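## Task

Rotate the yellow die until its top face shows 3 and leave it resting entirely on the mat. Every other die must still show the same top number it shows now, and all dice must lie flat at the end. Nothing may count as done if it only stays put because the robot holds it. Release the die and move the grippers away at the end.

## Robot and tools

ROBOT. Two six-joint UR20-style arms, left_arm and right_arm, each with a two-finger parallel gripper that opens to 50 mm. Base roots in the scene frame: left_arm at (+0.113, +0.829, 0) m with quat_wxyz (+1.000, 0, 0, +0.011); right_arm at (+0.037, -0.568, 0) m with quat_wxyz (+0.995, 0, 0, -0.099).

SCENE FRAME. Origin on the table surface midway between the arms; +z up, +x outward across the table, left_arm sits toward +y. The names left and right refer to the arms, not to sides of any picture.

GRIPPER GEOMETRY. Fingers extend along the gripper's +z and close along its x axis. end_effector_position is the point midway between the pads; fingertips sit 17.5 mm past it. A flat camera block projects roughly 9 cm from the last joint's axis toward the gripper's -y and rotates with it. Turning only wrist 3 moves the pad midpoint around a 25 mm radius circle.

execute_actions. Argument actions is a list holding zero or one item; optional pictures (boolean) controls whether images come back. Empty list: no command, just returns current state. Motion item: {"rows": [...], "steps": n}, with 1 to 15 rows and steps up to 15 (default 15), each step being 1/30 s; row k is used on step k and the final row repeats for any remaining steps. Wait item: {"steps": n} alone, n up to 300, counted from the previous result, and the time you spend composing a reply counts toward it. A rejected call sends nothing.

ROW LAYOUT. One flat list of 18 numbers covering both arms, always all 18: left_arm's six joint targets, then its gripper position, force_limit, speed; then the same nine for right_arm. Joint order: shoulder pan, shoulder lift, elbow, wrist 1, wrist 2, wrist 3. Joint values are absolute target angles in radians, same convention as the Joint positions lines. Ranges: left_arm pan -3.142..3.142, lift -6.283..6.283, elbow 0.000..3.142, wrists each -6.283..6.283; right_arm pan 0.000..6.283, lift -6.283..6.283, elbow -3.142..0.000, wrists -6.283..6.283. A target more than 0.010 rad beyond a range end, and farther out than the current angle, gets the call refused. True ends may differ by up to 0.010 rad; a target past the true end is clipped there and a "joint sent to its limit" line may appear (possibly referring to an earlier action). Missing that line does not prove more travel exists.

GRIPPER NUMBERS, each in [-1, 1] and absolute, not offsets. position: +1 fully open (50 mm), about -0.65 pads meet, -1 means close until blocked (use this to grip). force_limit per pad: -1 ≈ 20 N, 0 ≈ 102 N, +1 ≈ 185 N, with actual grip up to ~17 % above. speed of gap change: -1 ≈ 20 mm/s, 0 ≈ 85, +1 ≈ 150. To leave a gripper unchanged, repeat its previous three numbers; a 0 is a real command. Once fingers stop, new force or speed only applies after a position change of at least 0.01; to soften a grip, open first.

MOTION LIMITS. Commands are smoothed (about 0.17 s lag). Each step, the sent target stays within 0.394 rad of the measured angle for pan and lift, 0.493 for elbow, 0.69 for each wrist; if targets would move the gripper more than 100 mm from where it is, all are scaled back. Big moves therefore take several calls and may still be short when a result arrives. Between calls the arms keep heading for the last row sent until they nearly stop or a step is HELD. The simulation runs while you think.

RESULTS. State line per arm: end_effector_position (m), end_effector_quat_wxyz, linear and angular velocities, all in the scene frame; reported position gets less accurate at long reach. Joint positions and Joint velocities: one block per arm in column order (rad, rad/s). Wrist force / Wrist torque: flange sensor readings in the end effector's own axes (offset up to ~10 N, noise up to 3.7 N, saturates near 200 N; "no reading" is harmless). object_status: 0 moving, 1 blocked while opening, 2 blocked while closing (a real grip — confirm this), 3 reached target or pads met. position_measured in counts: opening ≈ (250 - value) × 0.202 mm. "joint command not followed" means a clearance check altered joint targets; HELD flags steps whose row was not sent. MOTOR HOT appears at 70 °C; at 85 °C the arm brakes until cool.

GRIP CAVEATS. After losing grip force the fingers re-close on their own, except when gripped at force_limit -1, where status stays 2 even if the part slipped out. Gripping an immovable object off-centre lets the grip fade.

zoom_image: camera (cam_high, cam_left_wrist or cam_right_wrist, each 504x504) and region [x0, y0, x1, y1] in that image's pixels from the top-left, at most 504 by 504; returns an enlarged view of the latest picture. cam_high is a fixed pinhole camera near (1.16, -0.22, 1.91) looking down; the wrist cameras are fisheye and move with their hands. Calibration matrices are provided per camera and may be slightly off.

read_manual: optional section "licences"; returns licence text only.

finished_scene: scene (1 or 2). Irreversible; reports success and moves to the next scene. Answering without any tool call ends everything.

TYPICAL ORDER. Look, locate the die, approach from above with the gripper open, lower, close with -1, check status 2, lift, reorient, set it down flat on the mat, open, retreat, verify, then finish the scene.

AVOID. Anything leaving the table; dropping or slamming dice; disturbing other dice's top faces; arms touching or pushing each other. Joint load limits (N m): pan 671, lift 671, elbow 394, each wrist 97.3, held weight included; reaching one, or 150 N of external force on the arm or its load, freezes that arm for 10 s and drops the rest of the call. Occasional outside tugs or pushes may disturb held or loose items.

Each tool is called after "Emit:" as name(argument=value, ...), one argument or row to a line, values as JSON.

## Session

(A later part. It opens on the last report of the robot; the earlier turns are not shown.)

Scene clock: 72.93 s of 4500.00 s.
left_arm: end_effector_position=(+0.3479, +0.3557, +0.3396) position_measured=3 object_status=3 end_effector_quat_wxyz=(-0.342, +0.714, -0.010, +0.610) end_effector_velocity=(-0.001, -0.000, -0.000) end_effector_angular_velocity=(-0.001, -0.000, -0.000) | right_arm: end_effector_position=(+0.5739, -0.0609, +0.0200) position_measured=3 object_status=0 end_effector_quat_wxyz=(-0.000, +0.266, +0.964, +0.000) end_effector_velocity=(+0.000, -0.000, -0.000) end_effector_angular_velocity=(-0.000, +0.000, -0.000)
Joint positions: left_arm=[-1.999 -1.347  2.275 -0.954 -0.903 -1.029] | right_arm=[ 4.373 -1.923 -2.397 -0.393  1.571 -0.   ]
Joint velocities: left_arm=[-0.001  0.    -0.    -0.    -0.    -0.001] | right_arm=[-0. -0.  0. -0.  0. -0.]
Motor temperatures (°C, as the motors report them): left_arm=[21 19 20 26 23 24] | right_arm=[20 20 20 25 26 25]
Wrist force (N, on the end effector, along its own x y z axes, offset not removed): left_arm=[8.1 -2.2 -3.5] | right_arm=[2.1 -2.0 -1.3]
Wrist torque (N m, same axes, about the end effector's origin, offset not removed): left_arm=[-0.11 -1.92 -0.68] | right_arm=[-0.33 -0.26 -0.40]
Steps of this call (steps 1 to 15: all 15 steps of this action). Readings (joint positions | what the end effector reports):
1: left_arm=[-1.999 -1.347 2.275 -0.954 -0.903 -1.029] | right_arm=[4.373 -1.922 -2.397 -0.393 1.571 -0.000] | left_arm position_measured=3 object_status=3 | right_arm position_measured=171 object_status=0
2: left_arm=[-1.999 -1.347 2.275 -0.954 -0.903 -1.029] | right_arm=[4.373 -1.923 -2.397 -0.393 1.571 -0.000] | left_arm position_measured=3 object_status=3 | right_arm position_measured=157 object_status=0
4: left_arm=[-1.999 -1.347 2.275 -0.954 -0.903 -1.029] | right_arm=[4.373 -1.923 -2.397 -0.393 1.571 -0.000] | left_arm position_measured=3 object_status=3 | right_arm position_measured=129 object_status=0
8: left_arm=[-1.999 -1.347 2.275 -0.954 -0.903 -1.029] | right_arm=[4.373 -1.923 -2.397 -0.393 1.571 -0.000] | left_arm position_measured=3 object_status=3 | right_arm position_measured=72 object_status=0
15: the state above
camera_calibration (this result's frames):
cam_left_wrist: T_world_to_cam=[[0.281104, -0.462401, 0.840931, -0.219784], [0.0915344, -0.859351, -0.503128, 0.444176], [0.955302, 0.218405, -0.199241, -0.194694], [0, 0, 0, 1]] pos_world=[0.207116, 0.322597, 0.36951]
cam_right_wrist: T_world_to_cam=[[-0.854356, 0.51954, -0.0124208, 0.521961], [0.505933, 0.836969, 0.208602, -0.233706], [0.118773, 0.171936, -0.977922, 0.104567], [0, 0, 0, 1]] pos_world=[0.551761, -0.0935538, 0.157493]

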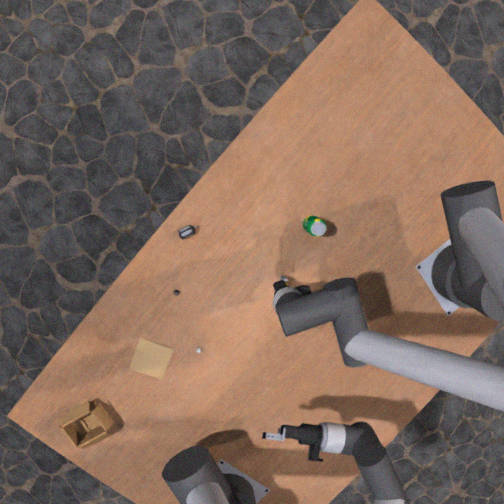

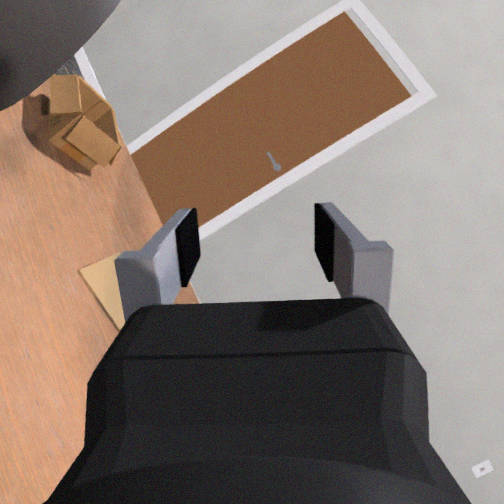

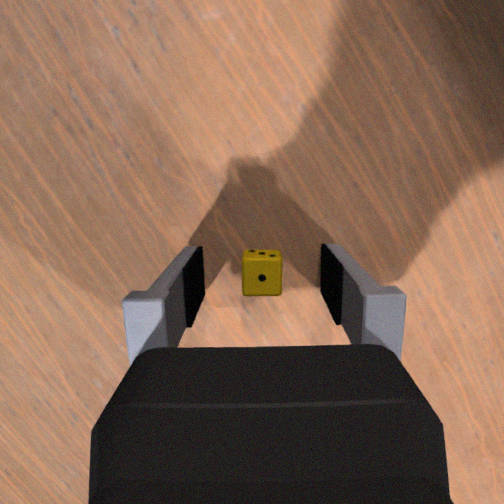

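Emit:
execute_actions(
  actions=[
    {"rows":[[-1.999,-1.347,2.275,-0.954,-0.903,-1.029,1,0,0,4.3726,-1.7,-2.4,-0.5,1.571,0,1,-0.4,0]],"steps":12},
  ],
  pictures=false,
)

Emit:
execute_actions(
  actions=[
    {"rows":[[-1.999,-1.347,2.275,-0.954,-0.903,-1.029,1,0,0,4.3726,-1.9,-2.6,0.4,1.571,0,1,-0.4,0]],"steps":15},
  ],
  pictures=false,
)

Emit:
execute_actions(
  actions=[
    {"rows":[[-1.999,-1.347,2.275,-0.954,-0.903,-1.029,1,0,0,4.3726,-2.2366,-2.7497,1.2338,1.571,0,1,-0.4,0]],"steps":15},
  ],
  pictures=false,
)

Emit:
execute_actions(
  actions=[
    {"steps":12},
  ],
  pictures=false,
)

Emit:
execute_actions(
  actions=[
    {"rows":[[-1.999,-1.347,2.275,-0.954,-0.903,-1.029,1,0,0,4.3726,-2.4057,-2.7366,1.3898,1.571,0,1,-0.4,0]],"steps":15},
  ],
  pictures=false,
)

Emit:
execute_actions(
  actions=[
    {"steps":15},
  ],
)

Scene clock: 101.43 s of 4500.00 s.
left_arm: end_effector_position=(+0.3479, +0.3557, +0.3396) position_measured=3 object_status=3 end_effector_quat_wxyz=(-0.342, +0.714, -0.010, +0.610) end_effector_velocity=(-0.000, -0.000, -0.000) end_effector_angular_velocity=(-0.002, -0.000, -0.001) | right_arm: end_effector_position=(+0.5709, -0.0659, +0.1450) position_measured=3 object_status=3 end_effector_quat_wxyz=(+0.013, +0.266, +0.963, +0.048) end_effector_velocity=(-0.006, -0.012, +0.121) end_effector_angular_velocity=(+0.092, -0.056, -0.001)
Joint positions: left_arm=[-1.999 -1.347  2.275 -0.954 -0.903 -1.029] | right_arm=[ 4.373 -1.724 -2.4   -0.49   1.571  0.   ]
Joint velocities: left_arm=[-0.    -0.    -0.    -0.     0.    -0.001] | right_arm=[-0.     0.194 -0.003 -0.084 -0.001  0.001]
Motor temperatures (°C, as the motors report them): left_arm=[21 19 20 26 23 24] | right_arm=[20 20 20 25 26 25]
Wrist force (N, on the end effector, along its own x y z axes, offset not removed): left_arm=[-1.8 -0.4 -2.2] | right_arm=[1.4 1.5 -3.7]
Wrist torque (N m, same axes, about the end effector's origin, offset not removed): left_arm=[0.27 -0.03 -0.40] | right_arm=[0.26 -0.25 -0.60]
Steps of this call (steps 1 to 15: the robot went on to your last target; steps 16 to 90: nothing new was sent; then 25.10 s passed at rest; steps 91 to 102: all 12 steps of this action). Readings (joint positions | what the end effector reports):
91: left_arm=[-1.999 -1.347 2.275 -0.954 -0.903 -1.029] | right_arm=[4.373 -1.922 -2.397 -0.393 1.571 0.000] | left_arm position_measured=3 object_status=3 | right_arm position_measured=3 object_status=3
92: left_arm=[-1.999 -1.347 2.275 -0.954 -0.903 -1.029] | right_arm=[4.373 -1.916 -2.397 -0.400 1.571 0.000] | left_arm position_measured=3 object_status=3 | right_arm position_measured=3 object_status=3
94: left_arm=[-1.999 -1.347 2.275 -0.954 -0.903 -1.029] | right_arm=[4.373 -1.870 -2.398 -0.426 1.571 0.000] | left_arm position_measured=3 object_status=3 | right_arm position_measured=3 object_status=3
98: left_arm=[-1.999 -1.347 2.275 -0.954 -0.903 -1.029] | right_arm=[4.373 -1.770 -2.399 -0.470 1.571 0.000] | left_arm position_measured=3 object_status=3 | right_arm position_measured=3 object_status=3
102: the state above

Scene clock: 101.93 s of 4500.00 s.
left_arm: end_effector_position=(+0.3479, +0.3557, +0.3396) position_measured=3 object_status=3 end_effector_quat_wxyz=(-0.342, +0.714, -0.010, +0.610) end_effector_velocity=(+0.000, -0.000, -0.000) end_effector_angular_velocity=(-0.001, +0.001, +0.000) | right_arm: end_effector_position=(+0.5843, -0.0435, +0.1075) position_measured=3 object_status=3 end_effector_quat_wxyz=(+0.069, +0.257, +0.931, +0.250) end_effector_velocity=(+0.061, +0.102, +0.158) end_effector_angular_velocity=(+0.599, -0.358, +0.001)
Joint positions: left_arm=[-1.999 -1.347  2.275 -0.954 -0.903 -1.029] | right_arm=[ 4.373 -1.891 -2.59   0.292  1.571  0.   ]
Joint velocities: left_arm=[ 0.001  0.    -0.    -0.001  0.001  0.   ] | right_arm=[ 0.    -0.075 -0.077  0.85   0.001 -0.   ]
Motor temperatures (°C, as the motors report them): left_arm=[21 19 20 26 23 24] | right_arm=[20 20 20 25 26 25]
Wrist force (N, on the end effector, along its own x y z axes, offset not removed): left_arm=[-1.5 -0.9 4.5] | right_arm=[2.0 2.3 -4.4]
Wrist torque (N m, same axes, about the end effector's origin, offset not removed): left_arm=[0.28 -0.16 -0.47] | right_arm=[0.30 -0.30 -0.43]
Steps of this call (steps 1 to 15: all 15 steps of this action). Readings (joint positions | what the end effector reports):
1: left_arm=[-1.999 -1.347 2.275 -0.954 -0.903 -1.029] | right_arm=[4.373 -1.719 -2.400 -0.492 1.571 0.000] | left_arm position_measured=3 object_status=3 | right_arm position_measured=3 object_status=3
2: left_arm=[-1.999 -1.347 2.275 -0.954 -0.903 -1.029] | right_arm=[4.373 -1.721 -2.407 -0.486 1.571 0.000] | left_arm position_measured=3 object_status=3 | right_arm position_measured=3 object_status=3
4: left_arm=[-1.999 -1.347 2.275 -0.954 -0.903 -1.029] | right_arm=[4.373 -1.763 -2.460 -0.425 1.571 0.000] | left_arm position_measured=3 object_status=3 | right_arm position_measured=3 object_status=3
8: left_arm=[-1.999 -1.347 2.275 -0.954 -0.903 -1.029] | right_arm=[4.373 -1.850 -2.549 -0.134 1.571 0.000] | left_arm position_measured=3 object_status=3 | right_arm position_measured=3 object_status=3
15: the state above

Scene clock: 102.43 s of 4500.00 s.
left_arm: end_effector_position=(+0.3479, +0.3557, +0.3396) position_measured=3 object_status=3 end_effector_quat_wxyz=(-0.342, +0.714, -0.010, +0.610) end_effector_velocity=(-0.000, -0.000, -0.000) end_effector_angular_velocity=(+0.000, +0.001, -0.001) | right_arm: end_effector_position=(+0.5682, -0.0705, +0.1053) position_measured=3 object_status=3 end_effector_quat_wxyz=(+0.116, +0.240, +0.867, +0.421) end_effector_velocity=(+0.009, +0.015, +0.118) end_effector_angular_velocity=(+0.380, -0.228, +0.000)
Joint positions: left_arm=[-1.999 -1.347  2.275 -0.954 -0.903 -1.029] | right_arm=[ 4.373 -2.218 -2.744  1.154  1.571 -0.   ]
Joint velocities: left_arm=[-0.    -0.     0.    -0.     0.     0.001] | right_arm=[ 0.    -0.146 -0.043  0.631 -0.    -0.001]
Motor temperatures (°C, as the motors report them): left_arm=[21 19 20 26 23 24] | right_arm=[20 20 20 25 26 25]
Wrist force (N, on the end effector, along its own x y z axes, offset not removed): left_arm=[4.8 1.4 3.5] | right_arm=[-0.9 2.3 -1.3]
Wrist torque (N m, same axes, about the end effector's origin, offset not removed): left_arm=[0.71 -1.25 -0.81] | right_arm=[0.76 0.08 -0.37]
Steps of this call (steps 1 to 15: all 15 steps of this action). Readings (joint positions | what the end effector reports):
1: left_arm=[-1.999 -1.347 2.275 -0.954 -0.903 -1.029] | right_arm=[4.373 -1.893 -2.593 0.318 1.571 0.000] | left_arm position_measured=3 object_status=3 | right_arm position_measured=3 object_status=3
2: left_arm=[-1.999 -1.347 2.275 -0.954 -0.903 -1.029] | right_arm=[4.373 -1.901 -2.601 0.344 1.571 0.000] | left_arm position_measured=3 object_status=3 | right_arm position_measured=3 object_status=3
4: left_arm=[-1.999 -1.347 2.275 -0.954 -0.903 -1.029] | right_arm=[4.373 -1.952 -2.649 0.434 1.571 0.000] | left_arm position_measured=3 object_status=3 | right_arm position_measured=3 object_status=3
8: left_arm=[-1.999 -1.347 2.275 -0.954 -0.903 -1.029] | right_arm=[4.373 -2.117 -2.715 0.753 1.571 0.000] | left_arm position_measured=3 object_status=3 | right_arm position_measured=3 object_status=3
15: the state above

Scene clock: 102.83 s of 4500.00 s.
left_arm: end_effector_position=(+0.3479, +0.3557, +0.3396) position_measured=3 object_status=3 end_effector_quat_wxyz=(-0.342, +0.714, -0.010, +0.610) end_effector_velocity=(+0.000, +0.001, +0.000) end_effector_angular_velocity=(+0.001, -0.001, +0.002) | right_arm: end_effector_position=(+0.5690, -0.0691, +0.1200) position_measured=3 object_status=3 end_effector_quat_wxyz=(+0.123, +0.236, +0.856, +0.444) end_effector_velocity=(-0.000, +0.000, +0.004) end_effector_angular_velocity=(+0.014, -0.008, +0.001)
Joint positions: left_arm=[-1.999 -1.347  2.275 -0.954 -0.903 -1.029] | right_arm=[ 4.373 -2.236 -2.749  1.23   1.571  0.   ]
Joint velocities: left_arm=[ 0.001  0.    -0.     0.001 -0.001 -0.001] | right_arm=[-0.    -0.007 -0.002  0.026  0.001 -0.   ]
Motor temperatures (°C, as the motors report them): left_arm=[21 19 20 26 23 24] | right_arm=[20 20 20 25 26 25]
Wrist force (N, on the end effector, along its own x y z axes, offset not removed): left_arm=[-2.5 0.2 3.2] | right_arm=[1.5 0.9 -4.1]
Wrist torque (N m, same axes, about the end effector's origin, offset not removed): left_arm=[0.55 0.32 -0.49] | right_arm=[0.27 -0.07 -0.32]
Steps of this call (steps 1 to 12: the robot went on to your last target). Readings (joint positions | what the end effector reports):
1: left_arm=[-1.999 -1.347 2.275 -0.954 -0.903 -1.029] | right_arm=[4.373 -2.223 -2.746 1.172 1.571 0.000] | left_arm position_measured=3 object_status=3 | right_arm position_measured=3 object_status=3
2: left_arm=[-1.999 -1.347 2.275 -0.954 -0.903 -1.029] | right_arm=[4.373 -2.226 -2.746 1.187 1.571 0.000] | left_arm position_measured=3 object_status=3 | right_arm position_measured=3 object_status=3
4: left_arm=[-1.999 -1.347 2.275 -0.954 -0.903 -1.029] | right_arm=[4.373 -2.230 -2.748 1.206 1.571 0.000] | left_arm position_measured=3 object_status=3 | right_arm position_measured=3 object_status=3
8: left_arm=[-1.999 -1.347 2.275 -0.954 -0.903 -1.029] | right_arm=[4.373 -2.234 -2.749 1.224 1.571 0.000] | left_arm position_measured=3 object_status=3 | right_arm position_measured=3 object_status=3
12: the state above

Scene clock: 103.33 s of 4500.00 s.
left_arm: end_effector_position=(+0.3479, +0.3557, +0.3396) position_measured=3 object_status=3 end_effector_quat_wxyz=(-0.342, +0.714, -0.010, +0.610) end_effector_velocity=(-0.001, +0.000, +0.000) end_effector_angular_velocity=(+0.001, +0.001, +0.001) | right_arm: end_effector_position=(+0.5691, -0.0690, +0.0627) position_measured=3 object_status=3 end_effector_quat_wxyz=(+0.123, +0.236, +0.855, +0.445) end_effector_velocity=(-0.001, -0.002, -0.018) end_effector_angular_velocity=(-0.003, -0.000, +0.000)
Joint positions: left_arm=[-1.999 -1.347  2.275 -0.954 -0.903 -1.029] | right_arm=[ 4.373 -2.4   -2.737  1.384  1.571  0.   ]
Joint velocities: left_arm=[-0.001 -0.    -0.    -0.    -0.001  0.001] | right_arm=[ 0.    -0.049  0.003  0.044 -0.001 -0.001]
Motor temperatures (°C, as the motors report them): left_arm=[21 19 20 26 23 24] | right_arm=[20 20 20 25 26 25]
Wrist force (N, on the end effector, along its own x y z axes, offset not removed): left_arm=[6.0 -0.6 -1.7] | right_arm=[-2.3 -0.2 -2.6]
Wrist torque (N m, same axes, about the end effector's origin, offset not removed): left_arm=[0.13 -1.59 -0.57] | right_arm=[-0.03 0.45 -0.49]
Steps of this call (steps 1 to 15: all 15 steps of this action). Readings (joint positions | what the end effector reports):
1: left_arm=[-1.999 -1.347 2.275 -0.954 -0.903 -1.029] | right_arm=[4.373 -2.236 -2.749 1.232 1.571 0.000] | left_arm position_measured=3 object_status=3 | right_arm position_measured=3 object_status=3
2: left_arm=[-1.999 -1.347 2.275 -0.954 -0.903 -1.029] | right_arm=[4.373 -2.243 -2.748 1.239 1.571 0.000] | left_arm position_measured=3 object_status=3 | right_arm position_measured=3 object_status=3
4: left_arm=[-1.999 -1.347 2.275 -0.954 -0.903 -1.029] | right_arm=[4.373 -2.290 -2.744 1.287 1.571 0.000] | left_arm position_measured=3 object_status=3 | right_arm position_measured=3 object_status=3
8: left_arm=[-1.999 -1.347 2.275 -0.954 -0.903 -1.029] | right_arm=[4.373 -2.366 -2.739 1.354 1.571 0.000] | left_arm position_measured=3 object_status=3 | right_arm position_measured=3 object_status=3
15: the state above

Scene clock: 103.83 s of 4500.00 s.
left_arm: end_effector_position=(+0.3479, +0.3557, +0.3396) position_measured=3 object_status=3 end_effector_quat_wxyz=(-0.342, +0.714, -0.010, +0.610) end_effector_velocity=(-0.000, -0.000, +0.000) end_effector_angular_velocity=(-0.001, -0.001, -0.001) | right_arm: end_effector_position=(+0.5690, -0.0692, +0.0605) position_measured=3 object_status=3 end_effector_quat_wxyz=(+0.123, +0.236, +0.855, +0.445) end_effector_velocity=(+0.000, -0.000, +0.000) end_effector_angular_velocity=(+0.001, -0.000, -0.001)
Joint positions: left_arm=[-1.999 -1.347  2.275 -0.954 -0.903 -1.029] | right_arm=[ 4.373 -2.406 -2.737  1.39   1.571  0.   ]
Joint velocities: left_arm=[-0.    -0.    -0.     0.     0.001 -0.001] | right_arm=[-0.    -0.     0.     0.001 -0.001  0.   ]
Motor temperatures (°C, as the motors report them): left_arm=[21 19 20 26 23 24] | right_arm=[20 20 20 25 26 25]
Wrist force (N, on the end effector, along its own x y z axes, offset not removed): left_arm=[9.3 1.1 3.4] | right_arm=[-2.1 1.4 -2.4]
Wrist torque (N m, same axes, about the end effector's origin, offset not removed): left_arm=[0.66 -2.09 -0.67] | right_arm=[0.28 0.29 -0.27]
Steps of this call (steps 1 to 15: the robot went on to your last target). Readings (joint positions | what the end effector reports):
1: left_arm=[-1.999 -1.347 2.275 -0.954 -0.903 -1.029] | right_arm=[4.373 -2.401 -2.737 1.386 1.571 0.000] | left_arm position_measured=3 object_status=3 | right_arm position_measured=3 object_status=3
2: left_arm=[-1.999 -1.347 2.275 -0.954 -0.903 -1.029] | right_arm=[4.373 -2.402 -2.737 1.387 1.571 0.000] | left_arm position_measured=3 object_status=3 | right_arm position_measured=3 object_status=3
4: left_arm=[-1.999 -1.347 2.275 -0.954 -0.903 -1.029] | right_arm=[4.373 -2.404 -2.737 1.388 1.571 0.000] | left_arm position_measured=3 object_status=3 | right_arm position_measured=3 object_status=3
8: left_arm=[-1.999 -1.347 2.275 -0.954 -0.903 -1.029] | right_arm=[4.373 -2.405 -2.737 1.389 1.571 0.000] | left_arm position_measured=3 object_status=3 | right_arm position_measured=3 object_status=3
15: the state above
All arms were judged still, so your last target was given up. Only a new action makes them travel on or press farther. Fingers that are still opening or closing keep moving.
camera_calibration (this result's frames):
cam_left_wrist: T_world_to_cam=[[0.281104, -0.462402, 0.840931, -0.219784], [0.0915344, -0.859351, -0.503128, 0.444176], [0.955302, 0.218405, -0.199241, -0.194694], [0, 0, 0, 1]] pos_world=[0.207116, 0.322597, 0.36951]
cam_right_wrist: T_world_to_cam=[[-0.850726, 0.525608, -0.00111968, 0.520221], [0.204168, 0.332419, 0.920768, -0.138983], [0.484335, 0.783092, -0.39011, -0.0550742], [0, 0, 0, 1]] pos_world=[0.497616, -0.184104, 0.107069]

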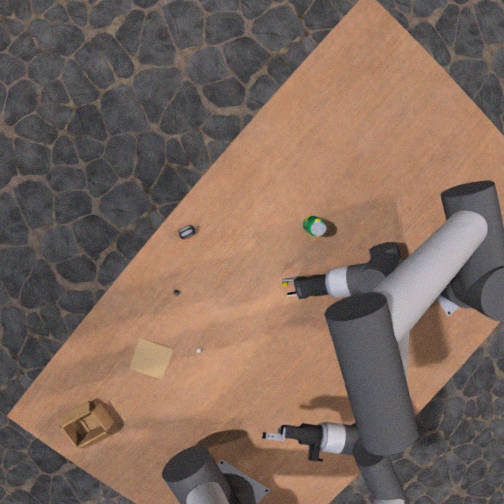

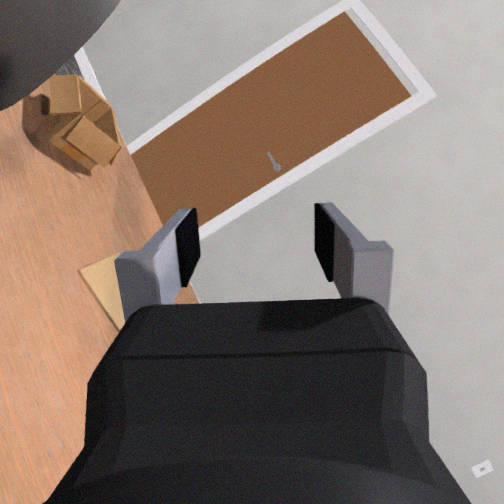

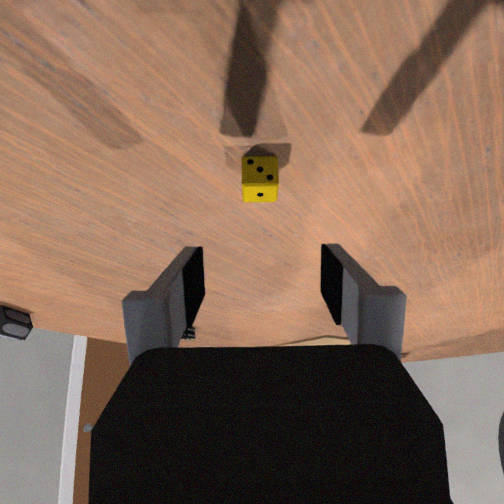

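Emit:
execute_actions(
  actions=[
    {"rows":[[-1.999,-1.347,2.275,-0.954,-0.903,-1.029,1,0,0,4.3726,-2.495,-2.722,1.4645,1.571,0,1,-0.4,0]],"steps":15},
  ],
  pictures=false,
)

Emit:
execute_actions(
  actions=[
    {"rows":[[-1.999,-1.347,2.275,-0.954,-0.903,-1.029,1,0,0,4.3726,-2.508,-2.7199,1.4754,1.571,0,1,-0.4,0]],"steps":15},
  ],
  pictures=false,
)

Emit:
execute_actions(
  actions=[
    {"steps":10},
  ],
)

Scene clock: 110.13 s of 4500.00 s.
left_arm: end_effector_position=(+0.3479, +0.3557, +0.3396) position_measured=3 object_status=3 end_effector_quat_wxyz=(-0.342, +0.714, -0.010, +0.610) end_effector_velocity=(+0.000, -0.000, +0.000) end_effector_angular_velocity=(+0.001, -0.000, -0.000) | right_arm: end_effector_position=(+0.5692, -0.0687, +0.0268) position_measured=3 object_status=3 end_effector_quat_wxyz=(+0.123, +0.236, +0.855, +0.445) end_effector_velocity=(-0.000, -0.001, -0.011) end_effector_angular_velocity=(-0.003, +0.002, -0.000)
Joint positions: left_arm=[-1.999 -1.347  2.275 -0.954 -0.903 -1.029] | right_arm=[ 4.373 -2.492 -2.722  1.462  1.571  0.   ]
Joint velocities: left_arm=[ 0.    -0.    -0.     0.001  0.001  0.   ] | right_arm=[-0.    -0.025  0.003  0.018 -0.    -0.   ]
Motor temperatures (°C, as the motors report them): left_arm=[21 19 20 26 23 24] | right_arm=[20 20 20 25 26 25]
Wrist force (N, on the end effector, along its own x y z axes, offset not removed): left_arm=[1.9 -0.2 6.8] | right_arm=[-1.7 -0.5 -0.3]
Wrist torque (N m, same axes, about the end effector's origin, offset not removed): left_arm=[0.74 -0.73 -0.60] | right_arm=[-0.09 0.47 -0.13]
Steps of this call (steps 1 to 90: nothing new was sent; then 2.80 s passed at rest; steps 91 to 105: all 15 steps of this action). Readings (joint positions | what the end effector reports):
91: left_arm=[-1.999 -1.347 2.275 -0.954 -0.903 -1.029] | right_arm=[4.373 -2.406 -2.736 1.390 1.571 0.000] | left_arm position_measured=3 object_status=3 | right_arm position_measured=3 object_status=3
92: left_arm=[-1.999 -1.347 2.275 -0.954 -0.903 -1.029] | right_arm=[4.373 -2.413 -2.734 1.397 1.571 0.000] | left_arm position_measured=3 object_status=3 | right_arm position_measured=3 object_status=3
94: left_arm=[-1.999 -1.347 2.275 -0.954 -0.903 -1.029] | right_arm=[4.373 -2.442 -2.730 1.422 1.571 0.000] | left_arm position_measured=3 object_status=3 | right_arm position_measured=3 object_status=3
98: left_arm=[-1.999 -1.347 2.275 -0.954 -0.903 -1.029] | right_arm=[4.373 -2.477 -2.725 1.450 1.571 0.000] | left_arm position_measured=3 object_status=3 | right_arm position_measured=3 object_status=3
105: the state above

Scene clock: 110.63 s of 4500.00 s.
left_arm: end_effector_position=(+0.3479, +0.3557, +0.3396) position_measured=3 object_status=3 end_effector_quat_wxyz=(-0.342, +0.714, -0.010, +0.610) end_effector_velocity=(+0.000, -0.000, -0.000) end_effector_angular_velocity=(-0.000, +0.000, -0.000) | right_arm: end_effector_position=(+0.5691, -0.0690, +0.0207) position_measured=3 object_status=3 end_effector_quat_wxyz=(+0.123, +0.236, +0.855, +0.445) end_effector_velocity=(+0.000, -0.000, -0.001) end_effector_angular_velocity=(+0.000, -0.000, -0.001)
Joint positions: left_arm=[-1.999 -1.347  2.275 -0.954 -0.903 -1.029] | right_arm=[ 4.373 -2.508 -2.72   1.475  1.571  0.   ]
Joint velocities: left_arm=[ 0.001 -0.    -0.    -0.001  0.001  0.   ] | right_arm=[-0.    -0.004  0.001  0.003 -0.001  0.   ]
Motor temperatures (°C, as the motors report them): left_arm=[21 19 20 26 23 24] | right_arm=[20 20 20 25 26 25]
Wrist force (N, on the end effector, along its own x y z axes, offset not removed): left_arm=[4.1 -0.7 1.3] | right_arm=[2.2 4.5 1.4]
Wrist torque (N m, same axes, about the end effector's origin, offset not removed): left_arm=[0.37 -1.25 -0.46] | right_arm=[1.16 -0.25 -0.36]
Steps of this call (steps 1 to 15: all 15 steps of this action). Readings (joint positions | what the end effector reports):
1: left_arm=[-1.999 -1.347 2.275 -0.954 -0.903 -1.029] | right_arm=[4.373 -2.493 -2.722 1.463 1.571 0.000] | left_arm position_measured=3 object_status=3 | right_arm position_measured=3 object_status=3
2: left_arm=[-1.999 -1.347 2.275 -0.954 -0.903 -1.029] | right_arm=[4.373 -2.495 -2.722 1.465 1.571 0.000] | left_arm position_measured=3 object_status=3 | right_arm position_measured=3 object_status=3
4: left_arm=[-1.999 -1.347 2.275 -0.954 -0.903 -1.029] | right_arm=[4.373 -2.500 -2.721 1.469 1.571 0.000] | left_arm position_measured=3 object_status=3 | right_arm position_measured=3 object_status=3
8: left_arm=[-1.999 -1.347 2.275 -0.954 -0.903 -1.029] | right_arm=[4.373 -2.505 -2.720 1.473 1.571 0.000] | left_arm position_measured=3 object_status=3 | right_arm position_measured=3 object_status=3
15: the state above

Scene clock: 110.97 s of 4500.00 s.
left_arm: end_effector_position=(+0.3479, +0.3557, +0.3396) position_measured=3 object_status=3 end_effector_quat_wxyz=(-0.342, +0.714, -0.010, +0.610) end_effector_velocity=(+0.000, -0.001, -0.001) end_effector_angular_velocity=(-0.002, +0.001, -0.001) | right_arm: end_effector_position=(+0.5691, -0.0690, +0.0206) position_measured=3 object_status=3 end_effector_quat_wxyz=(+0.123, +0.236, +0.855, +0.445) end_effector_velocity=(-0.000, +0.000, -0.000) end_effector_angular_velocity=(+0.001, +0.000, +0.001)
Joint positions: left_arm=[-1.999 -1.347  2.275 -0.954 -0.903 -1.029] | right_arm=[ 4.373 -2.508 -2.72   1.475  1.571  0.   ]
Joint velocities: left_arm=[ 0.     0.    -0.    -0.002  0.001 -0.   ] | right_arm=[ 0.    -0.     0.     0.001  0.001  0.   ]
Motor temperatures (°C, as the motors report them): left_arm=[21 19 20 26 23 24] | right_arm=[20 20 20 25 26 25]
Wrist force (N, on the end effector, along its own x y z axes, offset not removed): left_arm=[6.2 0.4 3.4] | right_arm=[4.1 -0.9 -3.1]
Wrist torque (N m, same axes, about the end effector's origin, offset not removed): left_arm=[0.56 -1.47 -0.66] | right_arm=[-0.21 -0.83 -0.50]
Steps of this call (steps 1 to 10: the robot went on to your last target). Readings (joint positions | what the end effector reports):
1: left_arm=[-1.999 -1.347 2.275 -0.954 -0.903 -1.029] | right_arm=[4.373 -2.508 -2.720 1.475 1.571 0.000] | left_arm position_measured=3 object_status=3 | right_arm position_measured=3 object_status=3
2: left_arm=[-1.999 -1.347 2.275 -0.954 -0.903 -1.029] | right_arm=[4.373 -2.508 -2.720 1.475 1.571 0.000] | left_arm position_measured=3 object_status=3 | right_arm position_measured=3 object_status=3
4: left_arm=[-1.999 -1.347 2.275 -0.954 -0.903 -1.029] | right_arm=[4.373 -2.508 -2.720 1.475 1.571 0.000] | left_arm position_measured=3 object_status=3 | right_arm position_measured=3 object_status=3
8: left_arm=[-1.999 -1.347 2.275 -0.954 -0.903 -1.029] | right_arm=[4.373 -2.508 -2.720 1.475 1.571 0.000] | left_arm position_measured=3 object_status=3 | right_arm position_measured=3 object_status=3
10: the state above
camera_calibration (this result's frames):
cam_left_wrist: T_world_to_cam=[[0.281104, -0.462402, 0.840931, -0.219784], [0.0915343, -0.859351, -0.503128, 0.444176], [0.955302, 0.218405, -0.199241, -0.194694], [0, 0, 0, 1]] pos_world=[0.207116, 0.322597, 0.36951]
cam_right_wrist: T_world_to_cam=[[-0.850741, 0.525584, -0.00112026, 0.52016], [0.204176, 0.332453, 0.920754, -0.102301], [0.484306, 0.783094, -0.390143, -0.0708438], [0, 0, 0, 1]] pos_world=[0.497719, -0.1839, 0.0671374]

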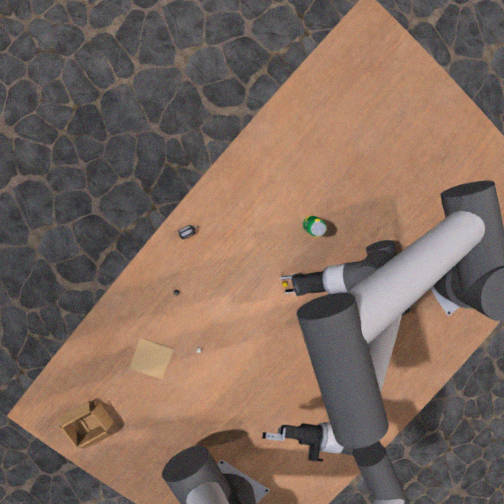

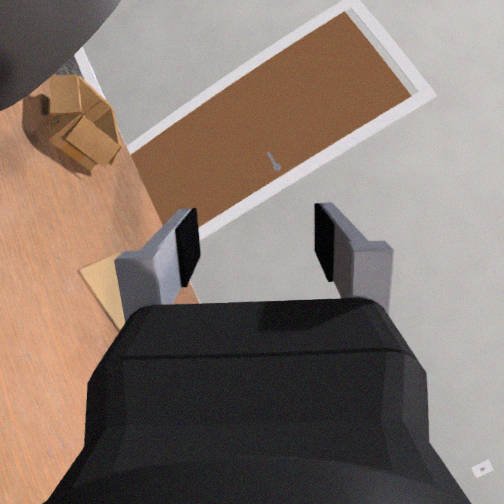

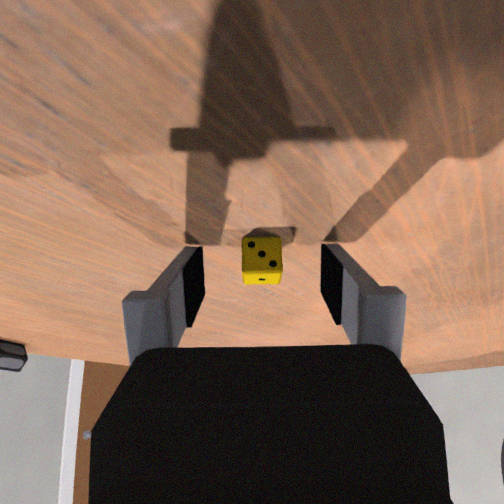

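Emit:
execute_actions(
  actions=[
    {"rows":[[-2.6,-1.347,2.275,-0.954,-0.903,-1.029,1,0,0,4.3726,-2.508,-2.7199,1.4754,1.571,0,-1,-0.4,-0.3]],"steps":15},
  ],
  pictures=false,
)

Emit:
execute_actions(
  actions=[
    {"steps":15},
  ],
  pictures=false,
)

Emit:
execute_actions(
  actions=[
    {"rows":[[-2.6,-1.347,2.275,-0.954,-0.903,-1.029,1,0,0,4.3726,-2.2366,-2.7497,1.2338,1.571,0,-1,-0.4,-0.3]],"steps":15},
  ],
)

Scene clock: 123.80 s of 4500.00 s.
left_arm: end_effector_position=(+0.1423, +0.3016, +0.3396) position_measured=3 object_status=3 end_effector_quat_wxyz=(-0.213, +0.697, -0.154, +0.667) end_effector_velocity=(-0.497, -0.027, +0.000) end_effector_angular_velocity=(+0.001, -0.000, -0.942) | right_arm: end_effector_position=(+0.5691, -0.0690, +0.0206) position_measured=160 object_status=0 end_effector_quat_wxyz=(+0.123, +0.236, +0.855, +0.445) end_effector_velocity=(+0.000, -0.000, -0.001) end_effector_angular_velocity=(-0.002, +0.001, -0.001)
Joint positions: left_arm=[-2.404 -1.347  2.275 -0.954 -0.903 -1.029] | right_arm=[ 4.373 -2.508 -2.72   1.475  1.571  0.   ]
Joint velocities: left_arm=[-0.942 -0.     0.     0.    -0.     0.   ] | right_arm=[ 0.    -0.002  0.    -0.    -0.001  0.   ]
Motor temperatures (°C, as the motors report them): left_arm=[21 19 20 26 23 24] | right_arm=[20 20 20 25 26 25]
Wrist force (N, on the end effector, along its own x y z axes, offset not removed): left_arm=[6.6 5.7 -0.7] | right_arm=[-0.8 2.8 -2.7]
Wrist torque (N m, same axes, about the end effector's origin, offset not removed): left_arm=[1.32 -1.71 -0.59] | right_arm=[0.69 -0.03 -0.28]
Steps of this call (steps 1 to 15: the robot went on to your last target; steps 16 to 90: nothing new was sent; then 9.33 s passed at rest; steps 91 to 105: all 15 steps of this action). Readings (joint positions | what the end effector reports):
91: left_arm=[-1.999 -1.347 2.275 -0.954 -0.903 -1.029] | right_arm=[4.373 -2.508 -2.720 1.475 1.571 0.000] | left_arm position_measured=3 object_status=3 | right_arm position_measured=9 object_status=0
92: left_arm=[-2.006 -1.347 2.275 -0.954 -0.903 -1.029] | right_arm=[4.373 -2.508 -2.720 1.475 1.571 0.000] | left_arm position_measured=3 object_status=3 | right_arm position_measured=20 object_status=0
94: left_arm=[-2.054 -1.347 2.275 -0.954 -0.903 -1.029] | right_arm=[4.373 -2.508 -2.720 1.475 1.571 0.000] | left_arm position_measured=3 object_status=3 | right_arm position_measured=41 object_status=0
98: left_arm=[-2.183 -1.347 2.275 -0.954 -0.903 -1.029] | right_arm=[4.373 -2.508 -2.720 1.475 1.571 0.000] | left_arm position_measured=3 object_status=3 | right_arm position_measured=84 object_status=0
105: the state above

Scene clock: 124.30 s of 4500.00 s.
left_arm: end_effector_position=(+0.0415, +0.3057, +0.3396) position_measured=3 object_status=3 end_effector_quat_wxyz=(-0.148, +0.680, -0.220, +0.684) end_effector_velocity=(-0.017, +0.003, -0.000) end_effector_angular_velocity=(-0.000, +0.001, -0.030) | right_arm: end_effector_position=(+0.5691, -0.0690, +0.0206) position_measured=180 object_status=2 end_effector_quat_wxyz=(+0.123, +0.236, +0.855, +0.445) end_effector_velocity=(+0.000, +0.000, +0.000) end_effector_angular_velocity=(+0.000, -0.001, +0.000)
Joint positions: left_arm=[-2.596 -1.347  2.275 -0.954 -0.903 -1.029] | right_arm=[ 4.373 -2.508 -2.72   1.475  1.571  0.   ]
Joint velocities: left_arm=[-0.032  0.     0.    -0.001 -0.002  0.   ] | right_arm=[-0.     0.    -0.     0.    -0.    -0.001]
Motor temperatures (°C, as the motors report them): left_arm=[21 19 20 26 23 24] | right_arm=[20 20 20 25 26 25]
Wrist force (N, on the end effector, along its own x y z axes, offset not removed): left_arm=[0.6 0.3 -1.4] | right_arm=[4.6 -1.5 -2.2]
Wrist torque (N m, same axes, about the end effector's origin, offset not removed): left_arm=[0.36 -0.58 -0.54] | right_arm=[-0.18 -0.89 -0.36]
Steps of this call (steps 1 to 15: the robot went on to your last target). Readings (joint positions | what the end effector reports):
1: left_arm=[-2.436 -1.347 2.275 -0.954 -0.903 -1.029] | right_arm=[4.373 -2.508 -2.720 1.475 1.571 0.000] | left_arm position_measured=3 object_status=3 | right_arm position_measured=170 object_status=0
2: left_arm=[-2.467 -1.347 2.275 -0.954 -0.903 -1.029] | right_arm=[4.373 -2.508 -2.720 1.475 1.571 0.000] | left_arm position_measured=3 object_status=3 | right_arm position_measured=180 object_status=0
4: left_arm=[-2.520 -1.347 2.275 -0.954 -0.903 -1.029] | right_arm=[4.373 -2.508 -2.720 1.475 1.571 0.000] | left_arm position_measured=3 object_status=3 | right_arm position_measured=180 object_status=0
8: left_arm=[-2.573 -1.347 2.275 -0.954 -0.903 -1.029] | right_arm=[4.373 -2.508 -2.720 1.475 1.571 0.000] | left_arm position_measured=3 object_status=3 | right_arm position_measured=180 object_status=0
15: the state above

Scene clock: 124.80 s of 4500.00 s.
left_arm: end_effector_position=(+0.0393, +0.3060, +0.3396) position_measured=3 object_status=3 end_effector_quat_wxyz=(-0.147, +0.679, -0.221, +0.684) end_effector_velocity=(-0.001, -0.001, -0.000) end_effector_angular_velocity=(-0.002, +0.001, -0.003) | right_arm: end_effector_position=(+0.5691, -0.0690, +0.1155) position_measured=180 object_status=2 end_effector_quat_wxyz=(+0.123, +0.236, +0.855, +0.444) end_effector_velocity=(-0.001, -0.000, +0.041) end_effector_angular_velocity=(+0.014, -0.008, +0.001)
Joint positions: left_arm=[-2.6   -1.347  2.275 -0.954 -0.903 -1.029] | right_arm=[ 4.373 -2.249 -2.749  1.243  1.571  0.   ]
Joint velocities: left_arm=[-0.001  0.    -0.    -0.     0.002 -0.002] | right_arm=[ 0.     0.099 -0.007 -0.076  0.001  0.   ]
Motor temperatures (°C, as the motors report them): left_arm=[21 19 20 26 23 24] | right_arm=[20 20 20 25 26 25]
Wrist force (N, on the end effector, along its own x y z axes, offset not removed): left_arm=[6.9 -4.6 1.9] | right_arm=[-0.6 5.9 -1.2]
Wrist torque (N m, same axes, about the end effector's origin, offset not removed): left_arm=[-0.47 -1.80 -0.78] | right_arm=[1.32 0.02 -0.25]
Steps of this call (steps 1 to 15: all 15 steps of this action). Readings (joint positions | what the end effector reports):
1: left_arm=[-2.597 -1.347 2.275 -0.954 -0.903 -1.029] | right_arm=[4.373 -2.508 -2.720 1.475 1.571 0.000] | left_arm position_measured=3 object_status=3 | right_arm position_measured=180 object_status=2
2: left_arm=[-2.597 -1.347 2.275 -0.954 -0.903 -1.029] | right_arm=[4.373 -2.501 -2.724 1.468 1.571 0.000] | left_arm position_measured=3 object_status=3 | right_arm position_measured=180 object_status=2
4: left_arm=[-2.598 -1.347 2.275 -0.954 -0.903 -1.029] | right_arm=[4.373 -2.453 -2.734 1.410 1.571 0.000] | left_arm position_measured=3 object_status=3 | right_arm position_measured=180 object_status=2
8: left_arm=[-2.599 -1.347 2.275 -0.954 -0.903 -1.029] | right_arm=[4.373 -2.318 -2.744 1.296 1.571 0.000] | left_arm position_measured=3 object_status=3 | right_arm position_measured=180 object_status=2
15: the state above
camera_calibration (this result's frames):
cam_left_wrist: T_world_to_cam=[[-0.0295989, -0.540351, 0.840919, -0.119973], [-0.410343, -0.760559, -0.503158, 0.419146], [0.911451, -0.359958, -0.199218, 0.289663], [0, 0, 0, 1]] pos_world=[-0.0955707, 0.358224, 0.36949]
cam_right_wrist: T_world_to_cam=[[-0.85072, 0.525618, -0.00114805, 0.52029], [0.205107, 0.333978, 0.919995, -0.190062], [0.483949, 0.782422, -0.391929, -0.0334177], [0, 0, 0, 1]] pos_world=[0.497777, -0.183851, 0.162356]

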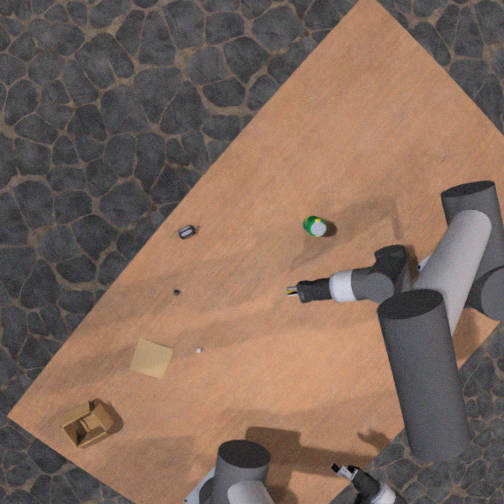

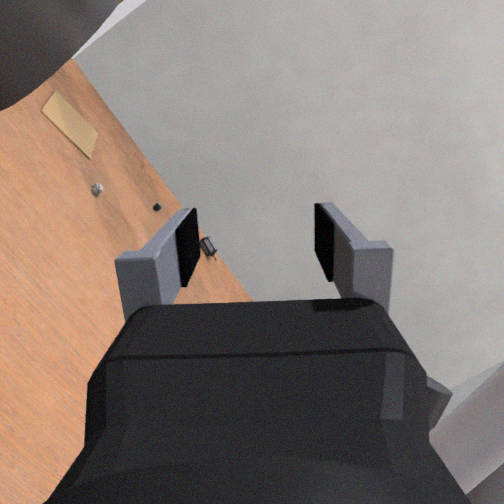

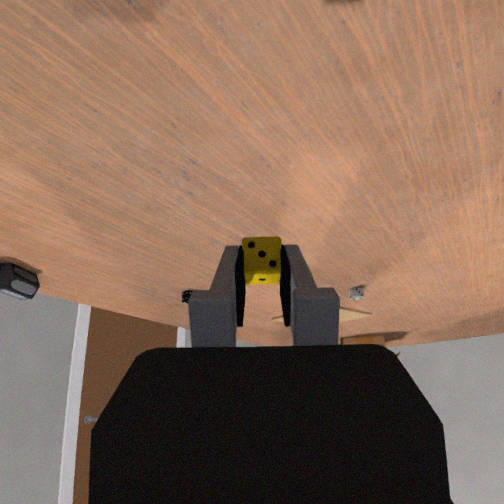

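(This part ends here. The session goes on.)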